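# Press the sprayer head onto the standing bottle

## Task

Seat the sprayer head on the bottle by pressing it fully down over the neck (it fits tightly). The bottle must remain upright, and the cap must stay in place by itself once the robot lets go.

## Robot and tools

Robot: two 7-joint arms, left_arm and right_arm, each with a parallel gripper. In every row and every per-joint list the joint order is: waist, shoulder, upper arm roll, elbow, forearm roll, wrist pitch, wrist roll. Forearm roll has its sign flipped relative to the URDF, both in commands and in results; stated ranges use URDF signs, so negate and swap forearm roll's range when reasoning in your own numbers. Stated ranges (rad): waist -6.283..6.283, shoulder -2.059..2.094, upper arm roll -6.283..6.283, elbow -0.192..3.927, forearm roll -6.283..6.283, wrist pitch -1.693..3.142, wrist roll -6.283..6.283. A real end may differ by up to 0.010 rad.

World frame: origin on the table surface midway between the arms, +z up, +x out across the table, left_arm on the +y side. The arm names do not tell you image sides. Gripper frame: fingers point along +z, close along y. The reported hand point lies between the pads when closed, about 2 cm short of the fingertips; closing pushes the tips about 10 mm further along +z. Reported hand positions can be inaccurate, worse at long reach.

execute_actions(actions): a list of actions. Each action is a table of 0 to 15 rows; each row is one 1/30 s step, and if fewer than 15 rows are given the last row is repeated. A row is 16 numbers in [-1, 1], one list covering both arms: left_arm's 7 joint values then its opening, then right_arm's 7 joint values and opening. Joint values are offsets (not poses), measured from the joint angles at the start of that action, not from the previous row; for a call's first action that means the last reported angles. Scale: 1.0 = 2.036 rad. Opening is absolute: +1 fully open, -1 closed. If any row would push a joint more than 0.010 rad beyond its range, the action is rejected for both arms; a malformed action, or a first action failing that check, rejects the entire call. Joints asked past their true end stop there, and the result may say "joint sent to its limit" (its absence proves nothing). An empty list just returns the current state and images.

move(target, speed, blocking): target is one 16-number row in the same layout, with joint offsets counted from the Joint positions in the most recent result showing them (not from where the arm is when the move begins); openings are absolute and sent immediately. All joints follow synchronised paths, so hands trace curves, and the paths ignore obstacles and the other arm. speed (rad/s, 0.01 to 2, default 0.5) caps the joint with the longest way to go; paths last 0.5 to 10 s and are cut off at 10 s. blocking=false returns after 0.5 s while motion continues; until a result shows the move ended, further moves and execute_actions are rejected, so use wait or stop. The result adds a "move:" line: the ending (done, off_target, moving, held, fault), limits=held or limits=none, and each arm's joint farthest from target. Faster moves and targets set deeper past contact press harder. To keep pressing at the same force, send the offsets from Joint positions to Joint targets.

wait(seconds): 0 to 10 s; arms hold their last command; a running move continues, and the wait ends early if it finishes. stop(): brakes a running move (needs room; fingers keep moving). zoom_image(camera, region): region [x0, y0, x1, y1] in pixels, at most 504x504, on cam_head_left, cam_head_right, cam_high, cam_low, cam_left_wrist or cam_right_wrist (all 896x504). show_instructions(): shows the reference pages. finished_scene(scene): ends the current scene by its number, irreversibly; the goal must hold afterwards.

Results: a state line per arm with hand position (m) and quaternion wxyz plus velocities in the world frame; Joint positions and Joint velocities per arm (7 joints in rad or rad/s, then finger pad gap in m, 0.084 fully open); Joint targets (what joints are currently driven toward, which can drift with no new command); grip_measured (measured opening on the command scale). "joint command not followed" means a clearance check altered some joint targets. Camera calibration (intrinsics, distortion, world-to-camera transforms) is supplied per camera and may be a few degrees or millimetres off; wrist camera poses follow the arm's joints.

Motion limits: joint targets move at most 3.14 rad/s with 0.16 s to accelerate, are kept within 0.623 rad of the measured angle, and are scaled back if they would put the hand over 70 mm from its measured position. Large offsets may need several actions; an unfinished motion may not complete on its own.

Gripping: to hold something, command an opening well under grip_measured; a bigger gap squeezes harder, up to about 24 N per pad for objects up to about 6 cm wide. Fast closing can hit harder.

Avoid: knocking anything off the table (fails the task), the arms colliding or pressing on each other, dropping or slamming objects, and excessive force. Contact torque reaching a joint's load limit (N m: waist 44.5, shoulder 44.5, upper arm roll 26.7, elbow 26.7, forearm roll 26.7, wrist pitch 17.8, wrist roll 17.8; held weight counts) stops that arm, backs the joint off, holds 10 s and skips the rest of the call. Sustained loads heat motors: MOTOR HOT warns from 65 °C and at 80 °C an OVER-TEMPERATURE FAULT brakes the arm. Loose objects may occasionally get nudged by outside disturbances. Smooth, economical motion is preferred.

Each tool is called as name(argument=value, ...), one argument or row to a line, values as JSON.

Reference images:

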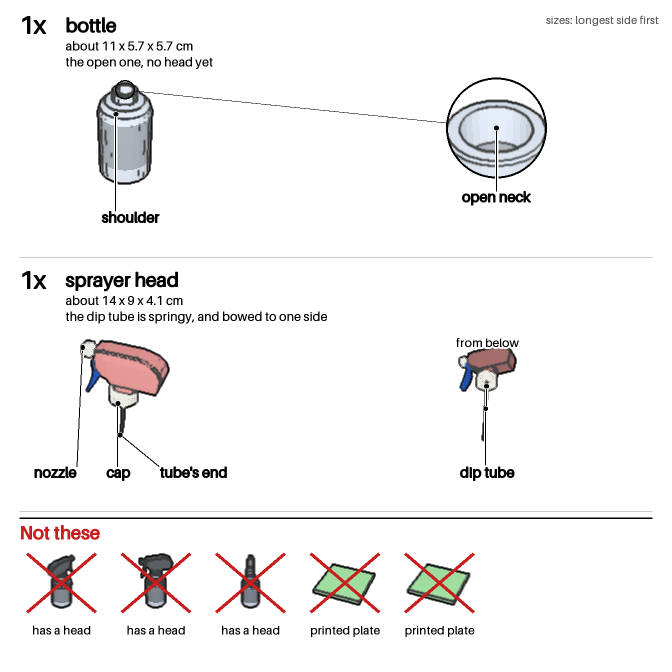

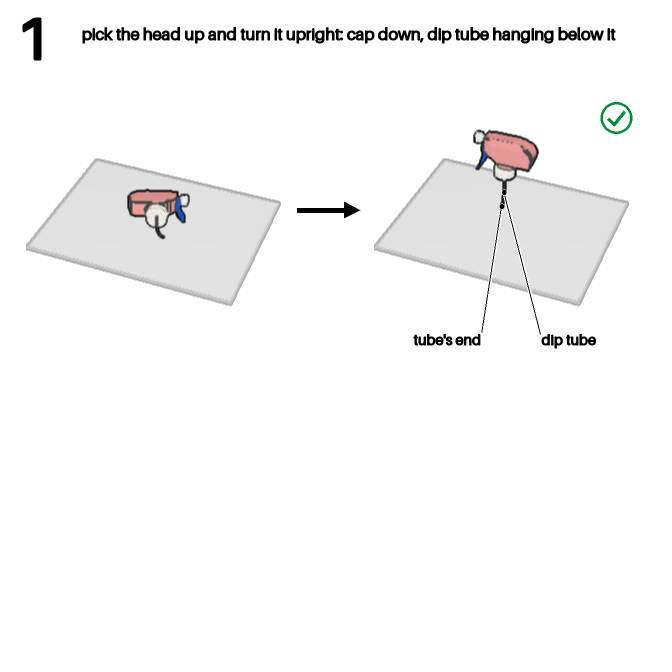

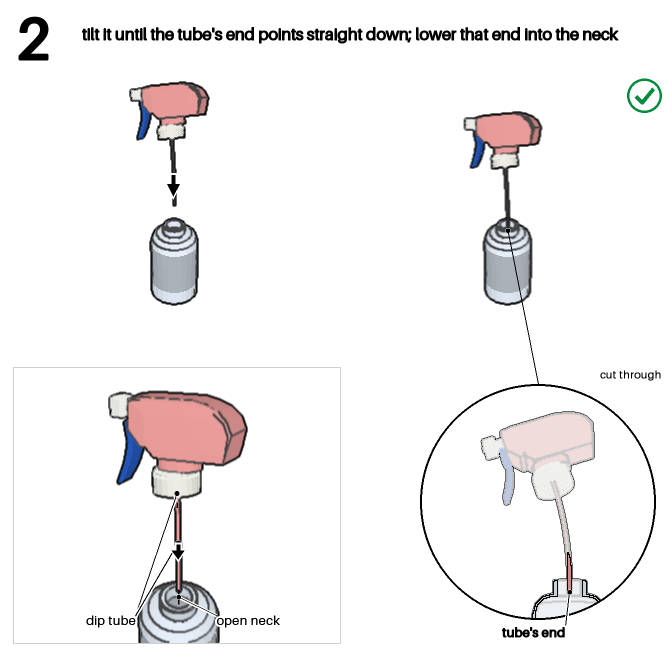

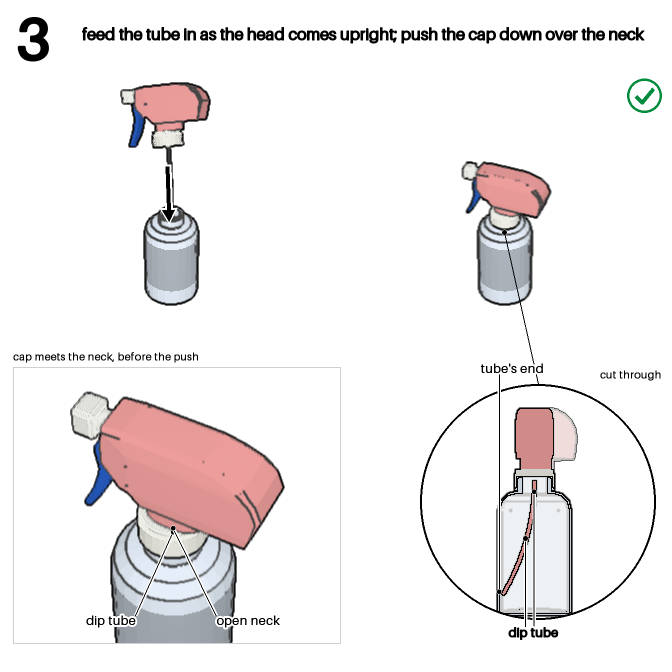

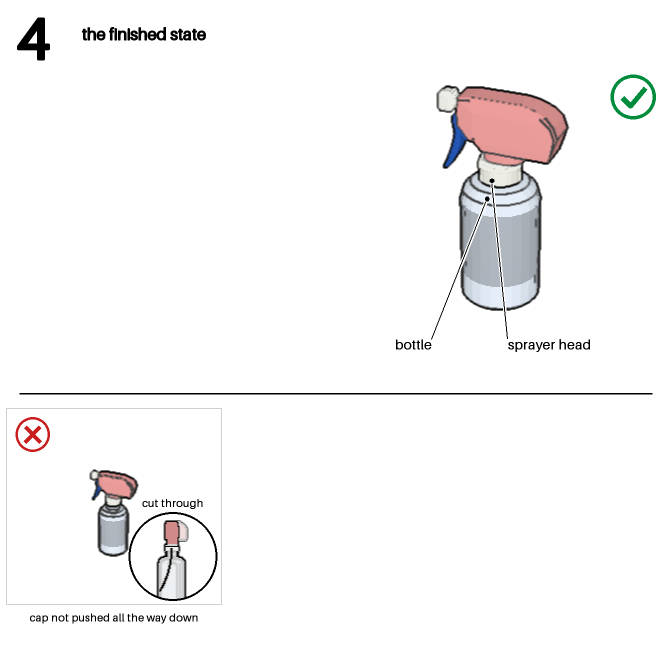

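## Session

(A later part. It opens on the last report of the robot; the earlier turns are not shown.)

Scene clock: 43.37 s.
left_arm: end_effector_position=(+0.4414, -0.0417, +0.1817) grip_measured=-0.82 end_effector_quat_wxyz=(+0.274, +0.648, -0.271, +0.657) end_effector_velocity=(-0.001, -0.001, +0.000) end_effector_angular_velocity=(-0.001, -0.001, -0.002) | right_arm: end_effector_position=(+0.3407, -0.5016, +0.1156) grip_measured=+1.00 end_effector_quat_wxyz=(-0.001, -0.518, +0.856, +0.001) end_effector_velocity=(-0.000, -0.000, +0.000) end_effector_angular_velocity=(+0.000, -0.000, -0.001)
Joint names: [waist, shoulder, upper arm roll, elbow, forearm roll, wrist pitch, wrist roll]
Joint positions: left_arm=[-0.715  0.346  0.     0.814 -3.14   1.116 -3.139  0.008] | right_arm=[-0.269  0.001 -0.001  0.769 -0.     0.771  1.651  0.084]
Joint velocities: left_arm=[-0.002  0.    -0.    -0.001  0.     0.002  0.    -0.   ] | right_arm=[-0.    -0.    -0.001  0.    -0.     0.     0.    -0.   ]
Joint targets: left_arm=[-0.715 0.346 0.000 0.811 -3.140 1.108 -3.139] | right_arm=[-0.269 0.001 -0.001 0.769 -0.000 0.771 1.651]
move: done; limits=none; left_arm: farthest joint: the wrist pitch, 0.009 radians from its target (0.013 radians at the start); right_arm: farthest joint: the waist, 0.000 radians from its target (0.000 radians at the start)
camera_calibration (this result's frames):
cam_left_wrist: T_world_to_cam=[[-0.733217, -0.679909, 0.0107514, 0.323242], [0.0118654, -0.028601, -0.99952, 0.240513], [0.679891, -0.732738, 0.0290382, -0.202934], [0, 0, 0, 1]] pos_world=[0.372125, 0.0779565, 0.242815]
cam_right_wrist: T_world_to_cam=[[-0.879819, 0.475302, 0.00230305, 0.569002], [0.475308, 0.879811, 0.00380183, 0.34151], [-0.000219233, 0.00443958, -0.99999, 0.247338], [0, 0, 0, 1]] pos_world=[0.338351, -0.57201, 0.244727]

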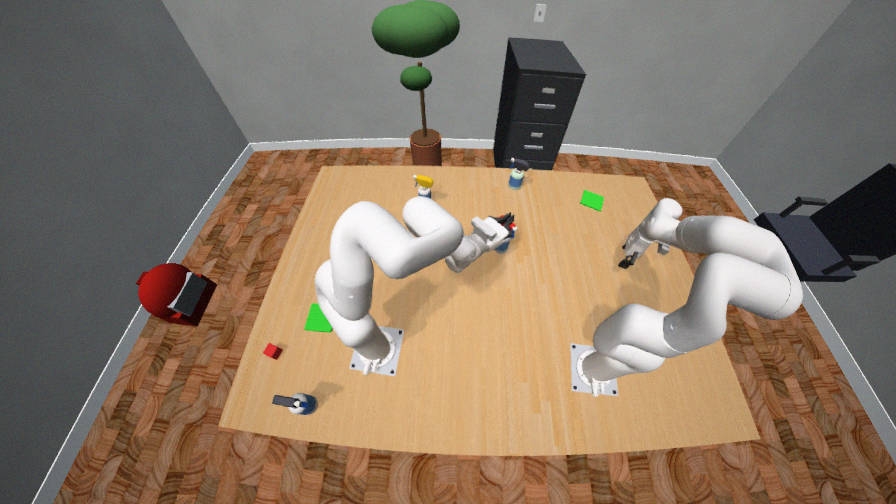

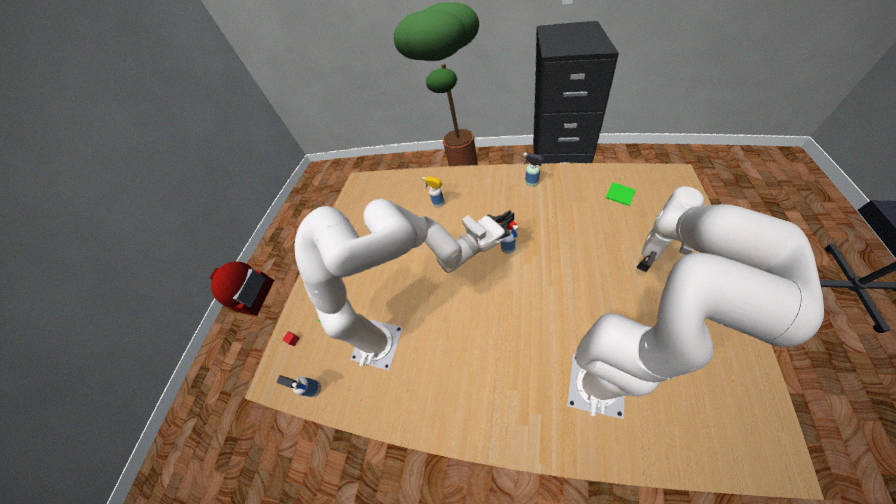

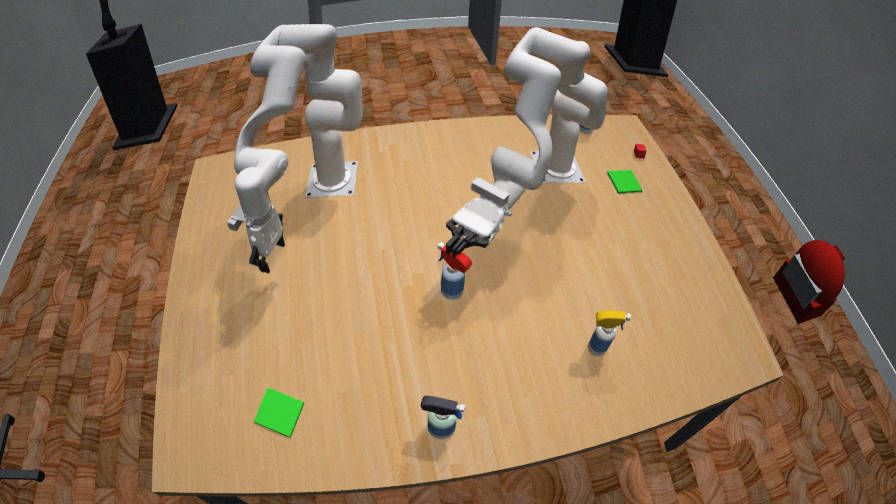

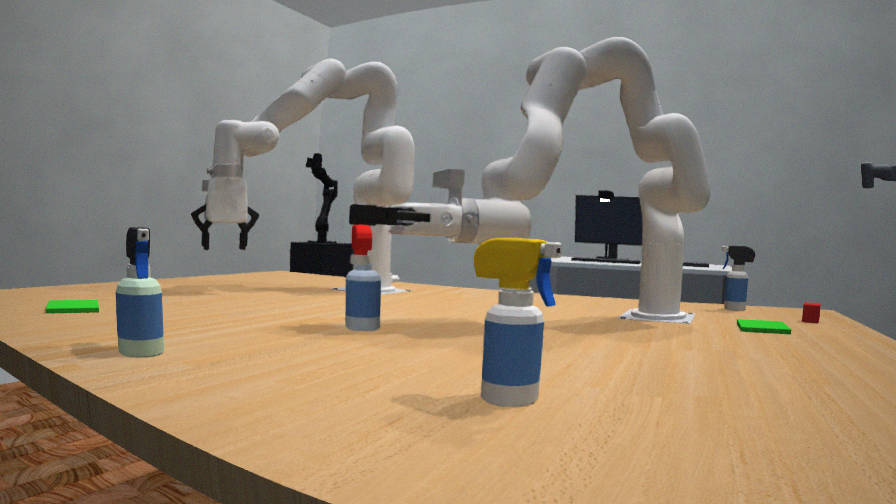

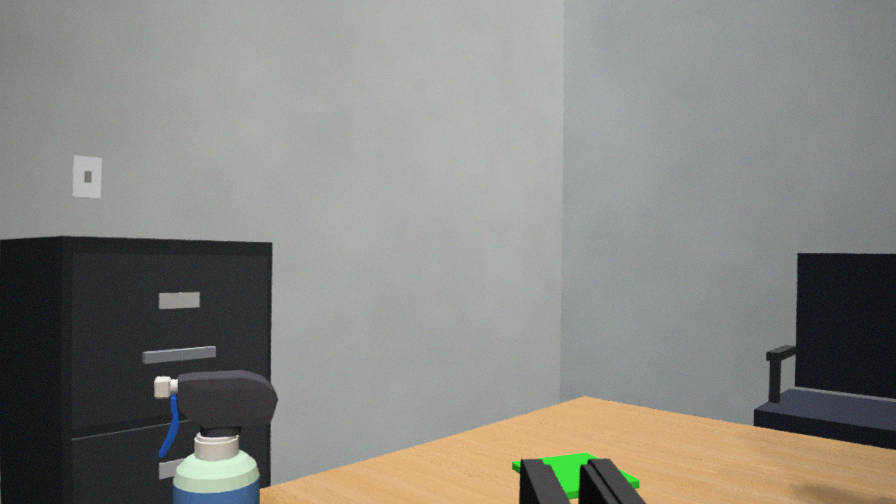

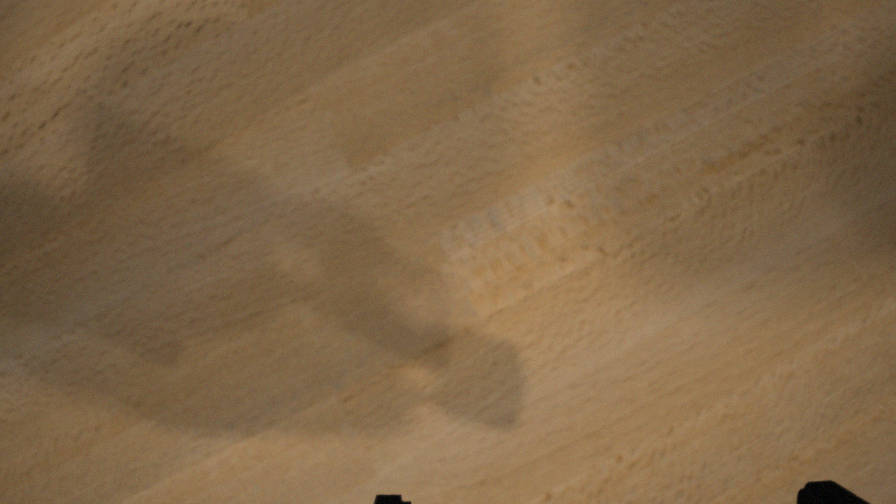

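move(
  target=[0,-0.12,0,0.1,0,0,0,1,0,0,0,0,0,0,0,1],
)

move(
  target=[0,0.1,0,0.405,0.9,0.0875,0.77,1,0,0,0,0,0,0,0,1],
  speed=1.2,
)

move(
  target=[0,0.119,0,0,0.642,0,0,1,0,0,0,0,0,0,0,1],
  speed=1,
)

move(
  target=[0,0.02,0,-0.068,0,-0.0875,0,1,0,0,0,0,0,0,0,1],
  speed=0.2,
)

Scene clock: 45.40 s.
left_arm: end_effector_position=(+0.4659, -0.0665, +0.4495) grip_measured=+1.00 end_effector_quat_wxyz=(+0.327, +0.486, -0.203, +0.784) end_effector_velocity=(-0.000, -0.000, +0.003) end_effector_angular_velocity=(-0.003, -0.005, -0.001) | right_arm: end_effector_position=(+0.3407, -0.5016, +0.1156) grip_measured=+1.00 end_effector_quat_wxyz=(-0.001, -0.518, +0.856, +0.001) end_effector_velocity=(+0.000, +0.001, -0.000) end_effector_angular_velocity=(+0.000, +0.001, +0.002)
Joint names: [waist, shoulder, upper arm roll, elbow, forearm roll, wrist pitch, wrist roll]
Joint positions: left_arm=[-0.715  0.102  0.     1.017 -3.14   1.116 -3.139  0.084] | right_arm=[-0.269  0.001 -0.001  0.769 -0.     0.771  1.651  0.084]
Joint velocities: left_arm=[-0.    -0.002  0.     0.003 -0.001  0.001  0.001  0.   ] | right_arm=[-0.    -0.     0.002 -0.     0.     0.001 -0.     0.   ]
Joint targets: left_arm=[-0.715 0.101 0.000 1.018 -3.140 1.116 -3.139] | right_arm=[-0.269 0.001 -0.001 0.769 -0.000 0.771 1.651]
move: done; limits=none; left_arm: farthest joint: the waist, 0.000 radians from its target (0.000 radians at the start); right_arm: farthest joint: the waist, 0.000 radians from its target (0.000 radians at the start)
camera_calibration (this result's frames):
cam_left_wrist: T_world_to_cam=[[-0.734393, -0.678715, -0.0034525, 0.328436], [0.313022, -0.334179, -0.889012, 0.296824], [0.602232, -0.653965, 0.457872, -0.396908], [0, 0, 0, 1]] pos_world=[0.38732, 0.062543, 0.446746]
cam_right_wrist: T_world_to_cam=[[-0.879819, 0.475303, 0.00230322, 0.569002], [0.475308, 0.879811, 0.00380181, 0.34151], [-0.000219389, 0.00443964, -0.99999, 0.247338], [0, 0, 0, 1]] pos_world=[0.338351, -0.57201, 0.244727]

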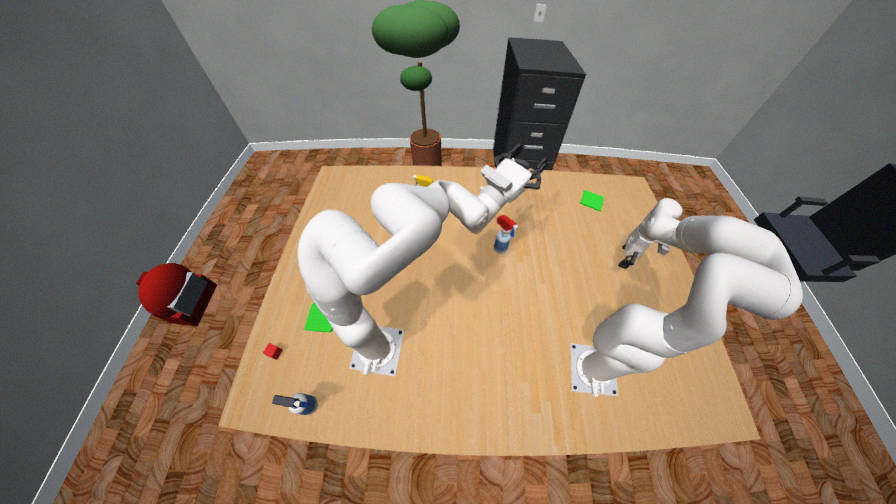

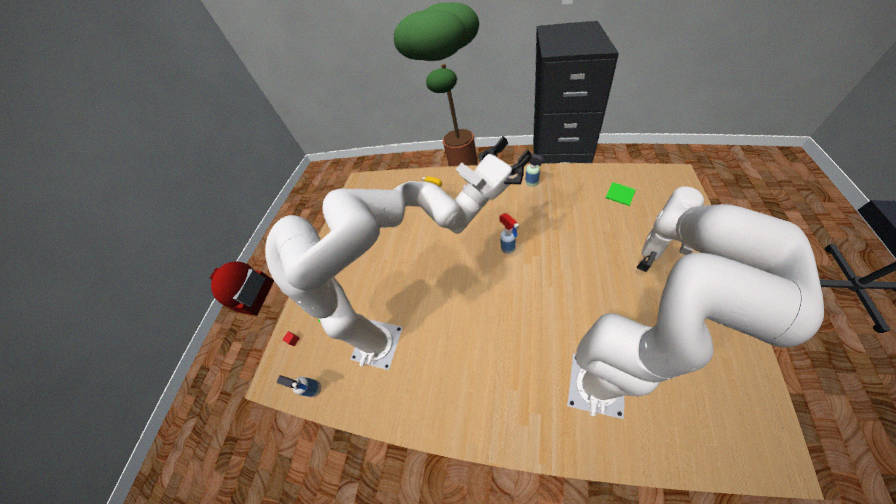

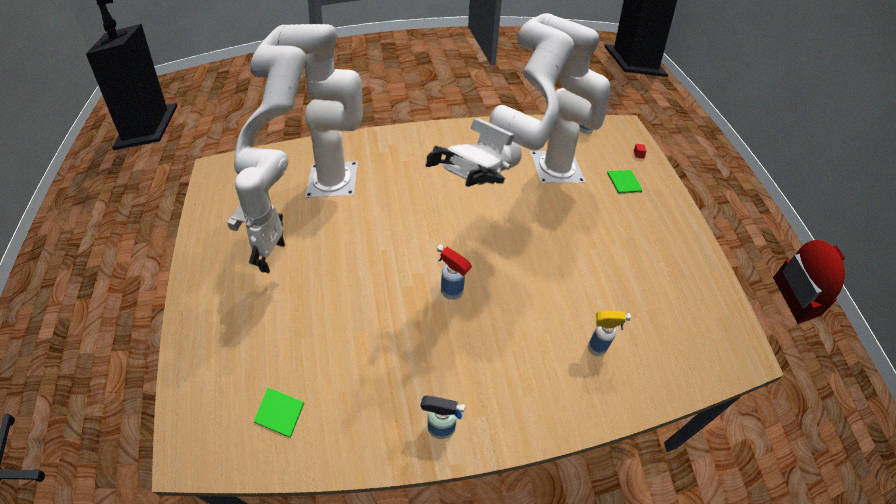

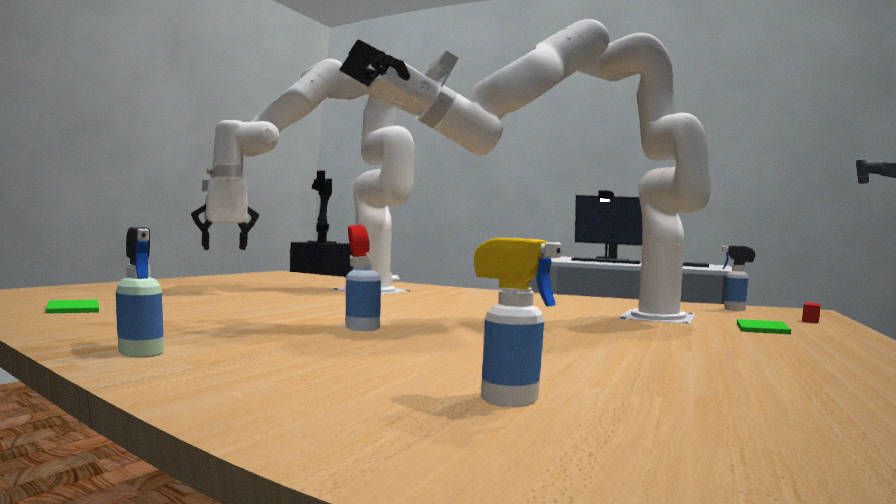

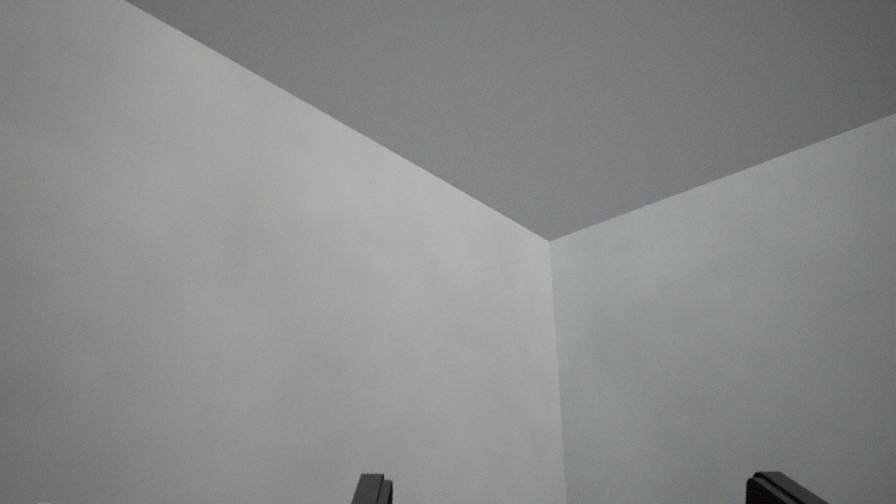

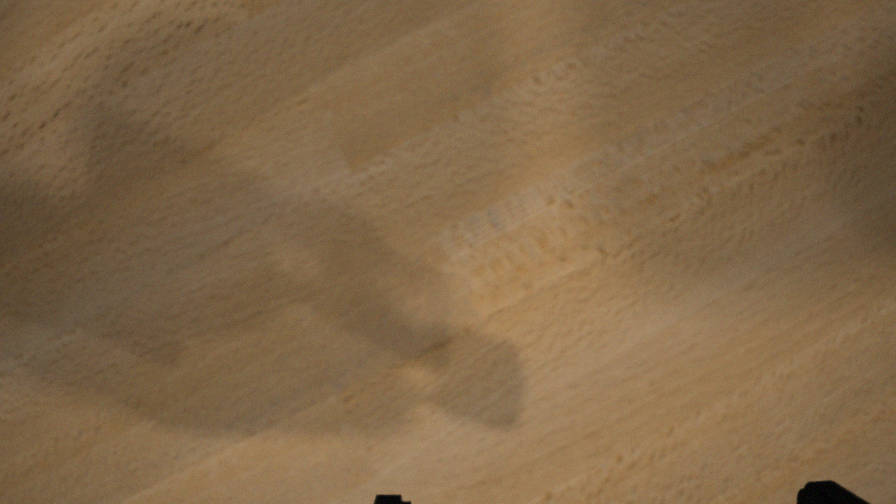

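Scene clock: 47.77 s.
left_arm: end_effector_position=(+0.5919, +0.1096, +0.5339) grip_measured=+1.00 end_effector_quat_wxyz=(-0.139, +0.765, +0.212, +0.593) end_effector_velocity=(+0.000, -0.000, -0.001) end_effector_angular_velocity=(-0.000, +0.002, -0.000) | right_arm: end_effector_position=(+0.3407, -0.5016, +0.1156) grip_measured=+1.00 end_effector_quat_wxyz=(-0.001, -0.518, +0.856, +0.001) end_effector_velocity=(-0.000, -0.000, -0.000) end_effector_angular_velocity=(+0.000, +0.000, -0.000)
Joint names: [waist, shoulder, upper arm roll, elbow, forearm roll, wrist pitch, wrist roll]
Joint positions: left_arm=[-0.715  0.305  0.     1.841 -1.308  1.294 -1.572  0.084] | right_arm=[-0.269  0.001 -0.001  0.769 -0.     0.771  1.651  0.084]
Joint velocities: left_arm=[-0.     0.001  0.     0.001  0.002 -0.     0.002 -0.   ] | right_arm=[ 0.    -0.    -0.001 -0.    -0.    -0.    -0.     0.   ]
Joint targets: left_arm=[-0.715 0.305 0.000 1.842 -1.308 1.294 -1.572] | right_arm=[-0.269 0.001 -0.001 0.769 -0.000 0.771 1.651]
move: done; limits=none; left_arm: farthest joint: the forearm roll, 0.001 radians from its target (1.832 radians at the start); right_arm: farthest joint: the waist, 0.000 radians from its target (0.000 radians at the start)
camera_calibration (this result's frames):
cam_left_wrist: T_world_to_cam=[[0.464903, -0.883393, 0.0590132, -0.179961], [-0.188538, -0.163906, -0.968291, 0.711792], [0.865054, 0.439035, -0.242754, -0.297503], [0, 0, 0, 1]] pos_world=[0.47522, 0.0883051, 0.627623]
cam_right_wrist: T_world_to_cam=[[-0.879819, 0.475303, 0.00230305, 0.569002], [0.475308, 0.879811, 0.00380174, 0.34151], [-0.000219273, 0.0044395, -0.99999, 0.247338], [0, 0, 0, 1]] pos_world=[0.338351, -0.57201, 0.244727]

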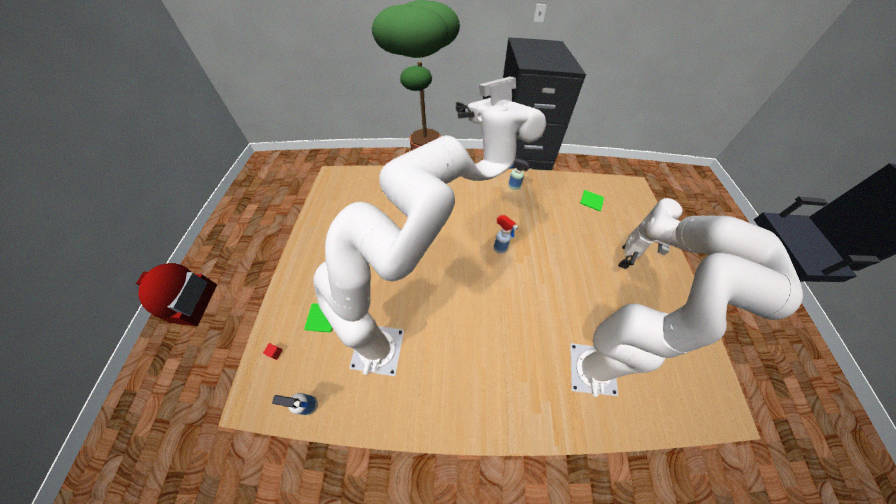

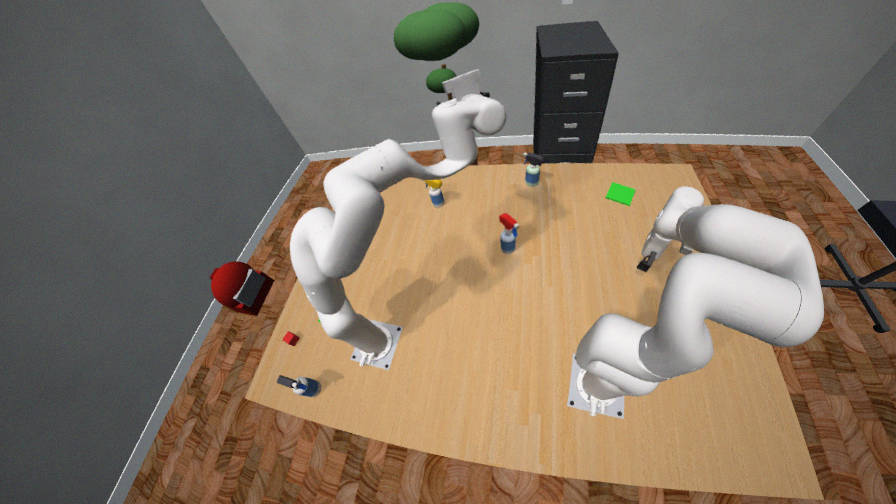

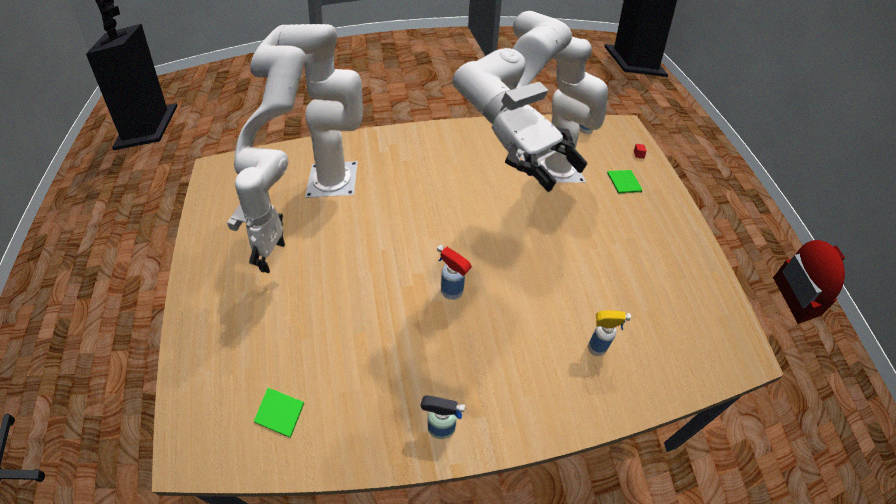

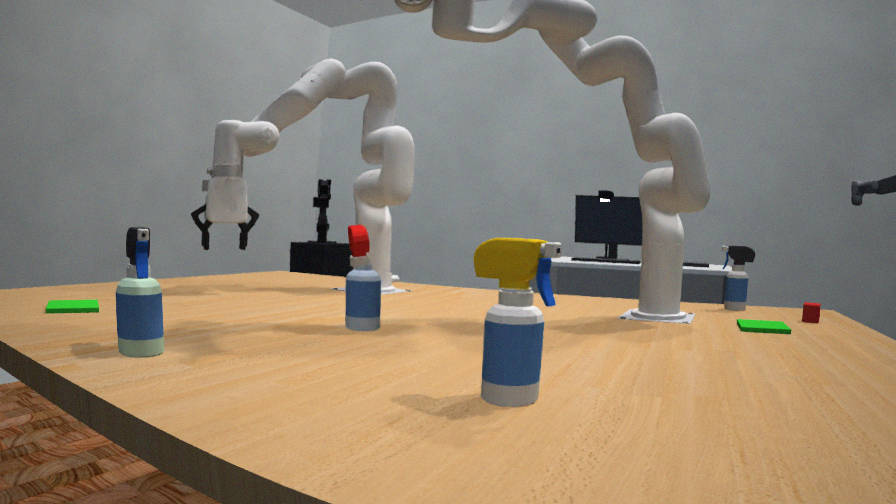

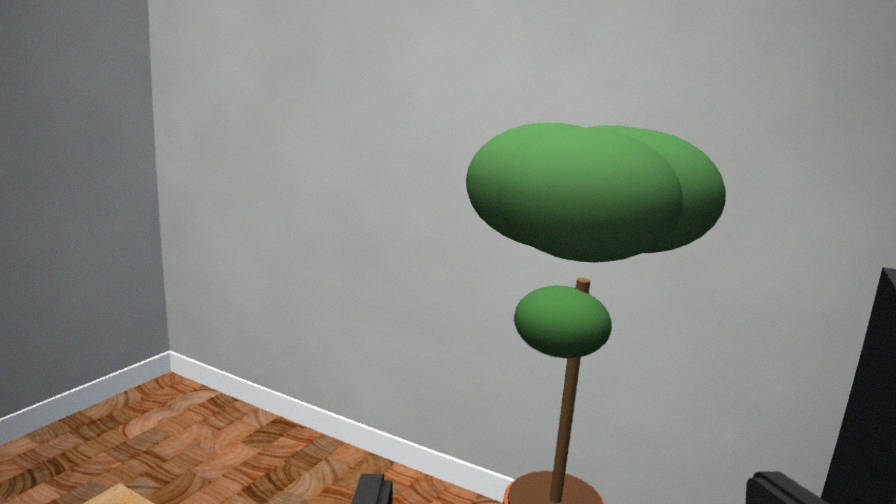

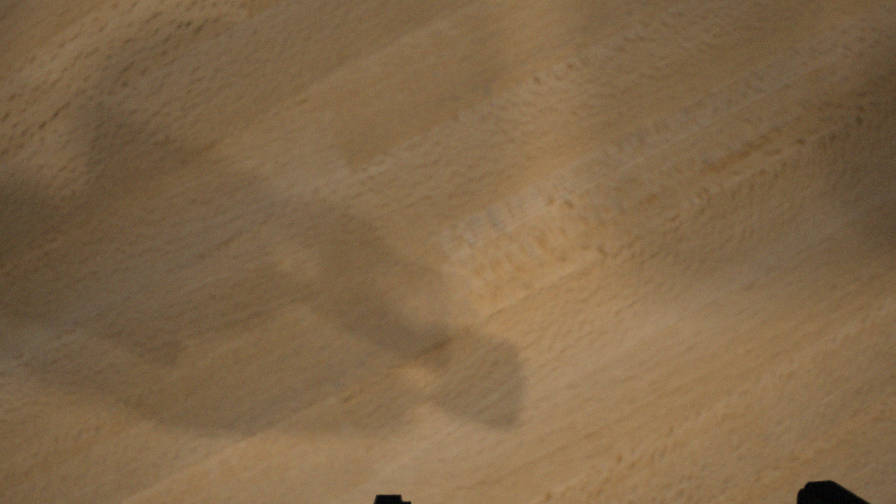

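Scene clock: 49.87 s.
left_arm: end_effector_position=(+0.4408, -0.0408, +0.2193) grip_measured=+1.00 end_effector_quat_wxyz=(-0.001, +0.925, +0.380, +0.001) end_effector_velocity=(-0.001, -0.001, -0.000) end_effector_angular_velocity=(-0.001, +0.001, -0.001) | right_arm: end_effector_position=(+0.3407, -0.5016, +0.1156) grip_measured=+1.00 end_effector_quat_wxyz=(-0.001, -0.518, +0.856, +0.001) end_effector_velocity=(-0.000, -0.001, -0.000) end_effector_angular_velocity=(-0.000, +0.000, -0.002)
Joint names: [waist, shoulder, upper arm roll, elbow, forearm roll, wrist pitch, wrist roll]
Joint positions: left_arm=[-0.715  0.547  0.     1.841 -0.002  1.294 -1.572  0.084] | right_arm=[-0.269  0.001 -0.001  0.769 -0.     0.771  1.651  0.084]
Joint velocities: left_arm=[-0.002  0.    -0.    -0.     0.002 -0.     0.    -0.   ] | right_arm=[ 0.    -0.    -0.002 -0.     0.     0.     0.     0.   ]
Joint targets: left_arm=[-0.715 0.548 0.000 1.841 -0.002 1.294 -1.572] | right_arm=[-0.269 0.001 -0.001 0.769 -0.000 0.771 1.651]
move: done; limits=none; left_arm: farthest joint: the forearm roll, 0.001 radians from its target (1.307 radians at the start); right_arm: farthest joint: the waist, 0.000 radians from its target (0.000 radians at the start)
camera_calibration (this result's frames):
cam_left_wrist: T_world_to_cam=[[0.711379, -0.702116, 0.0312012, -0.319161], [-0.701989, -0.711992, -0.0166944, 0.349288], [0.0339364, -0.0100268, -0.999374, 0.336735], [0, 0, 0, 1]] pos_world=[0.460813, 0.0279789, 0.352314]
cam_right_wrist: T_world_to_cam=[[-0.879819, 0.475302, 0.00230309, 0.569002], [0.475308, 0.879811, 0.00380175, 0.34151], [-0.000219306, 0.00443953, -0.99999, 0.247338], [0, 0, 0, 1]] pos_world=[0.338351, -0.57201, 0.244727]

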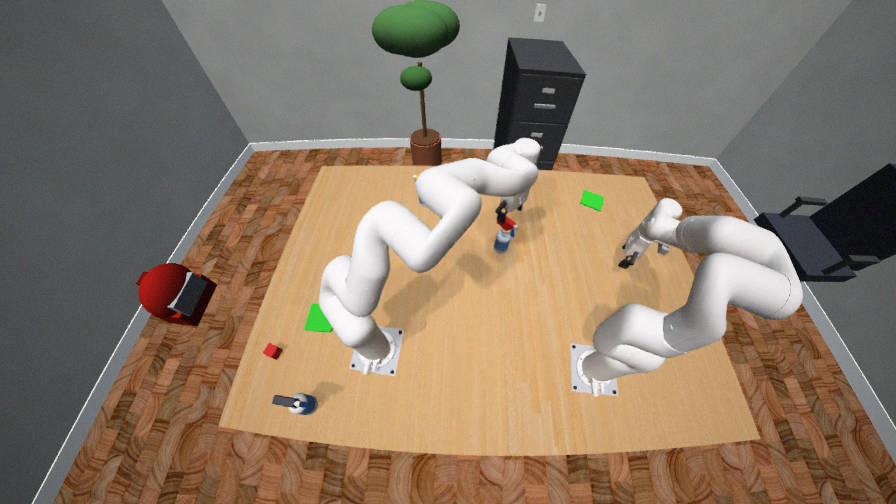

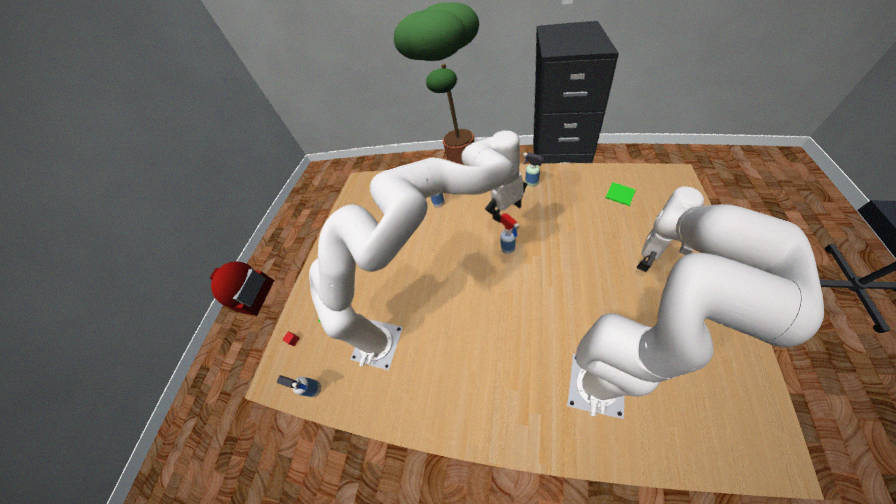

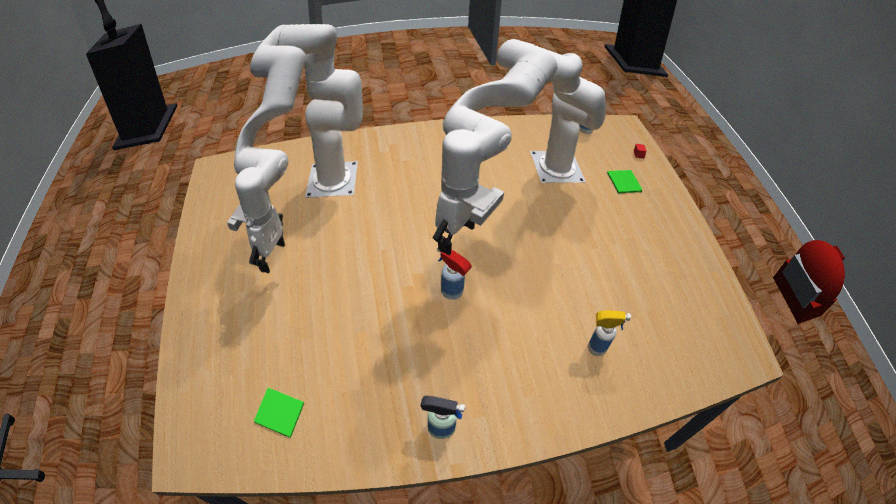

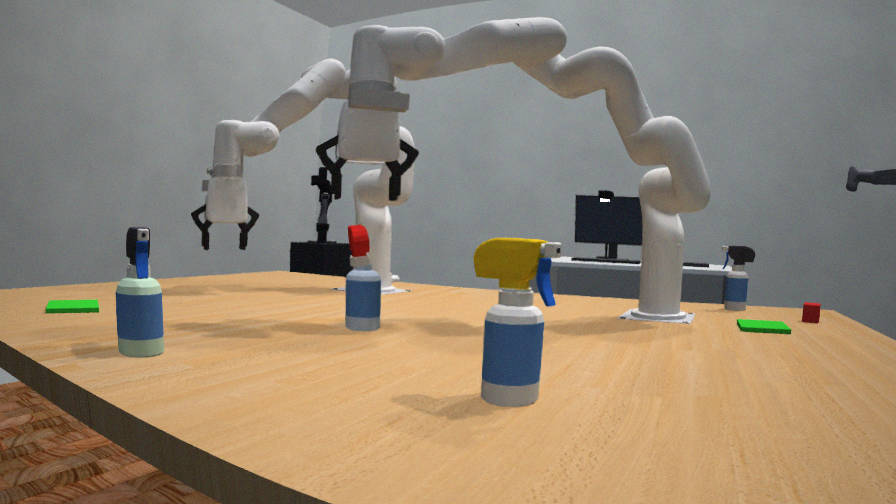

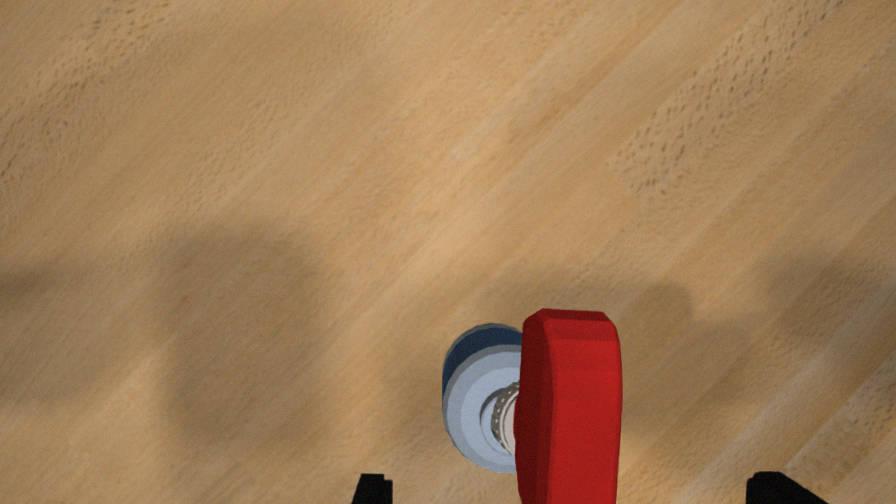

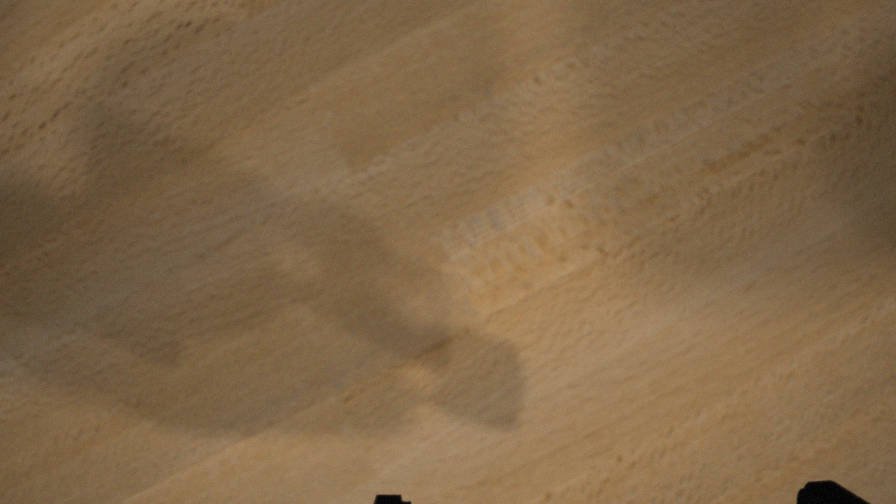

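Scene clock: 51.27 s.
left_arm: end_effector_position=(+0.4406, -0.0407, +0.1491) grip_measured=+1.00 end_effector_quat_wxyz=(-0.001, +0.925, +0.380, +0.001) end_effector_velocity=(-0.000, +0.001, -0.003) end_effector_angular_velocity=(+0.003, +0.002, +0.000) | right_arm: end_effector_position=(+0.3407, -0.5016, +0.1156) grip_measured=+1.00 end_effector_quat_wxyz=(-0.001, -0.518, +0.856, +0.001) end_effector_velocity=(-0.000, +0.000, -0.000) end_effector_angular_velocity=(+0.000, +0.000, +0.001)
Joint names: [waist, shoulder, upper arm roll, elbow, forearm roll, wrist pitch, wrist roll]
Joint positions: left_arm=[-0.715  0.588  0.     1.703 -0.002  1.116 -1.572  0.084] | right_arm=[-0.269  0.001 -0.001  0.769 -0.     0.771  1.651  0.084]
Joint velocities: left_arm=[-0.     0.002  0.    -0.003 -0.    -0.002 -0.     0.   ] | right_arm=[ 0.  0.  0. -0.  0.  0.  0.  0.]
Joint targets: left_arm=[-0.715 0.588 0.000 1.703 -0.002 1.116 -1.572] | right_arm=[-0.269 0.001 -0.001 0.769 -0.000 0.771 1.651]
move: done; limits=none; left_arm: farthest joint: the elbow, 0.001 radians from its target (0.139 radians at the start); right_arm: farthest joint: the waist, 0.000 radians from its target (0.000 radians at the start)
camera_calibration (this result's frames):
cam_left_wrist: T_world_to_cam=[[0.711178, -0.702344, 0.030629, -0.316554], [-0.702215, -0.711771, -0.0166022, 0.348172], [0.0334613, -0.00970101, -0.999393, 0.266835], [0, 0, 0, 1]] pos_world=[0.460689, 0.0280777, 0.282149]
cam_right_wrist: T_world_to_cam=[[-0.879819, 0.475303, 0.00230317, 0.569002], [0.475308, 0.879811, 0.00380185, 0.34151], [-0.000219324, 0.00443965, -0.99999, 0.247338], [0, 0, 0, 1]] pos_world=[0.338351, -0.57201, 0.244727]

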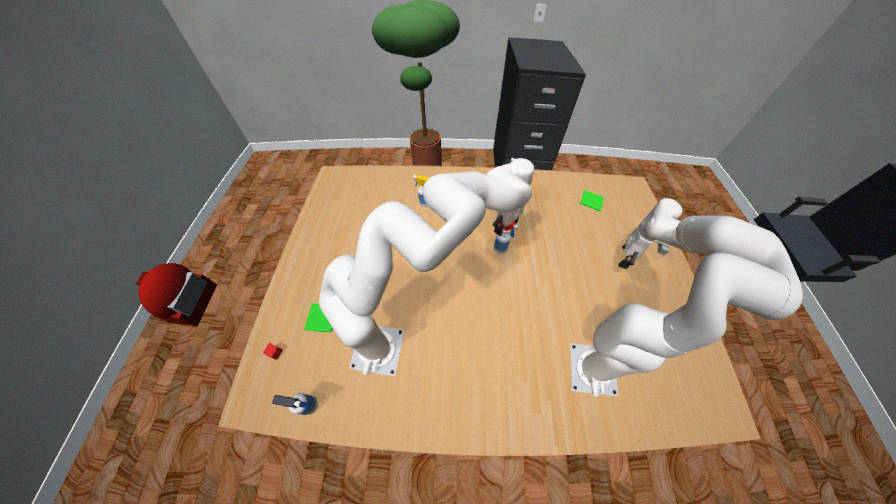

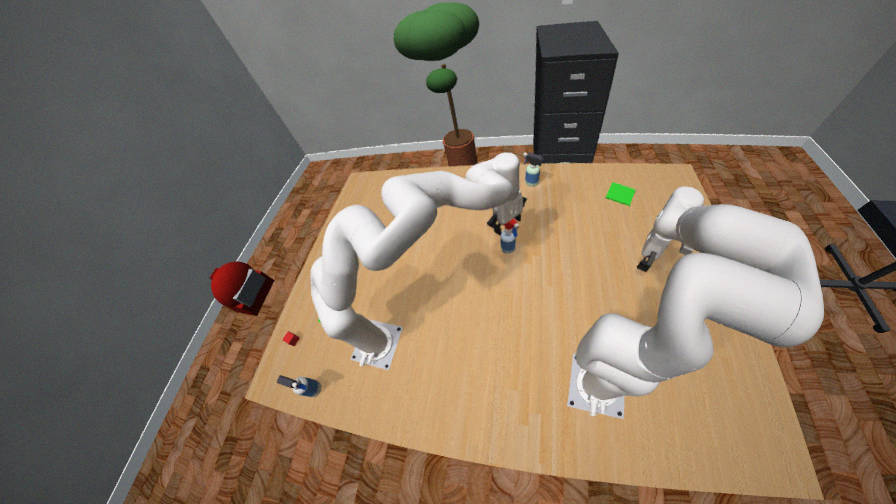

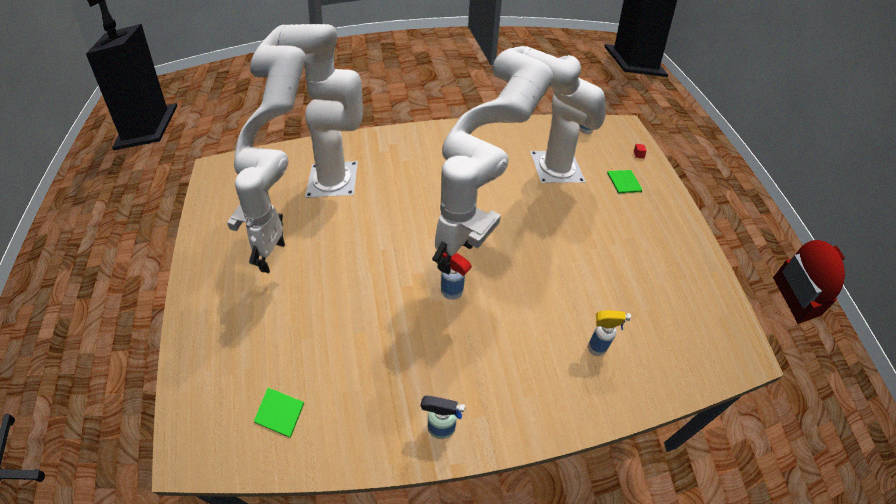

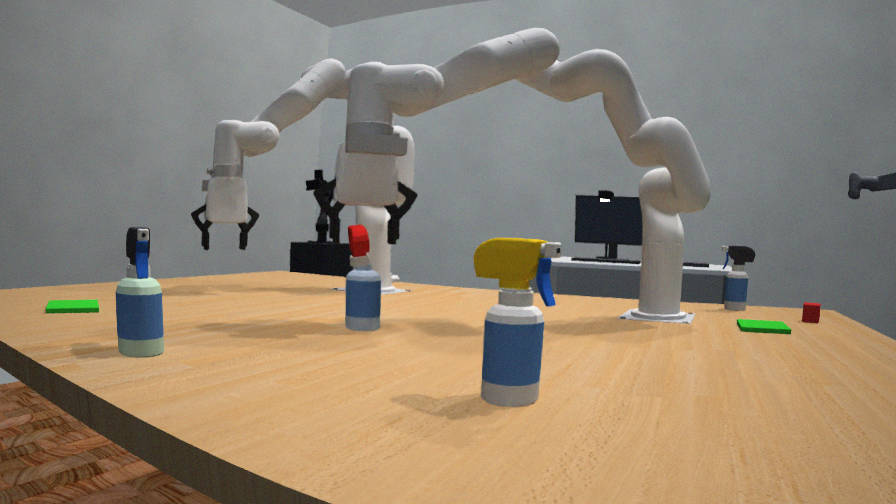

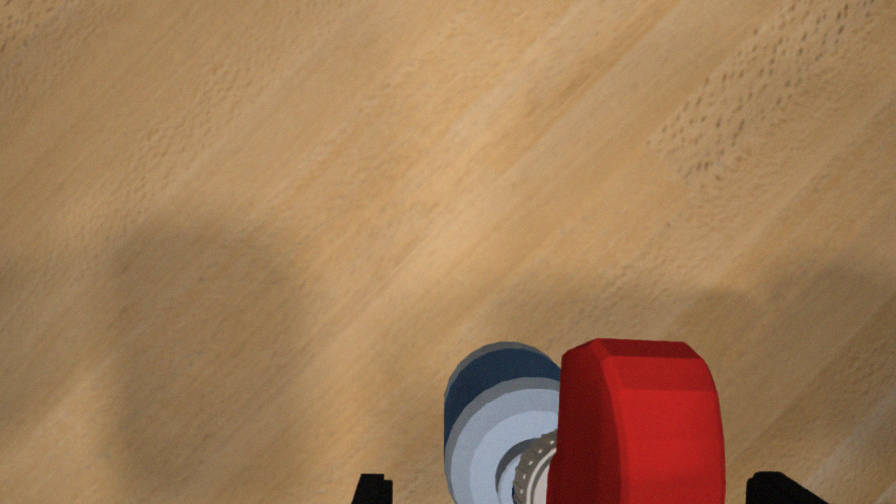

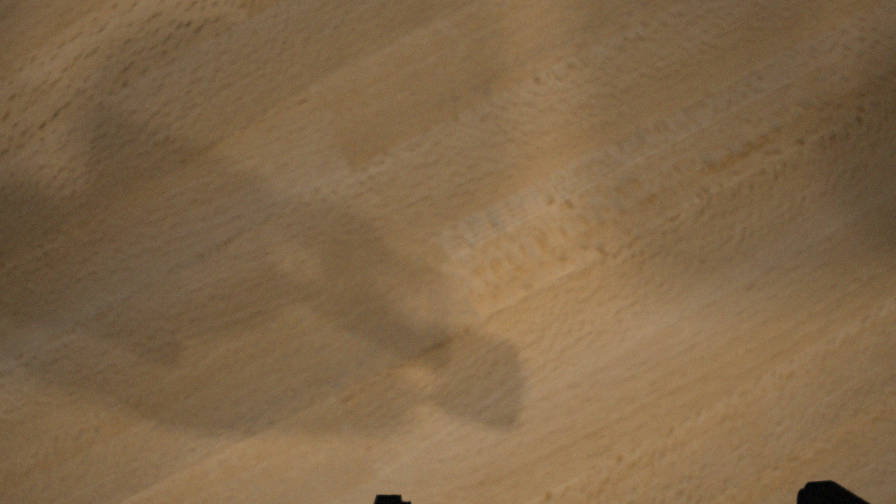

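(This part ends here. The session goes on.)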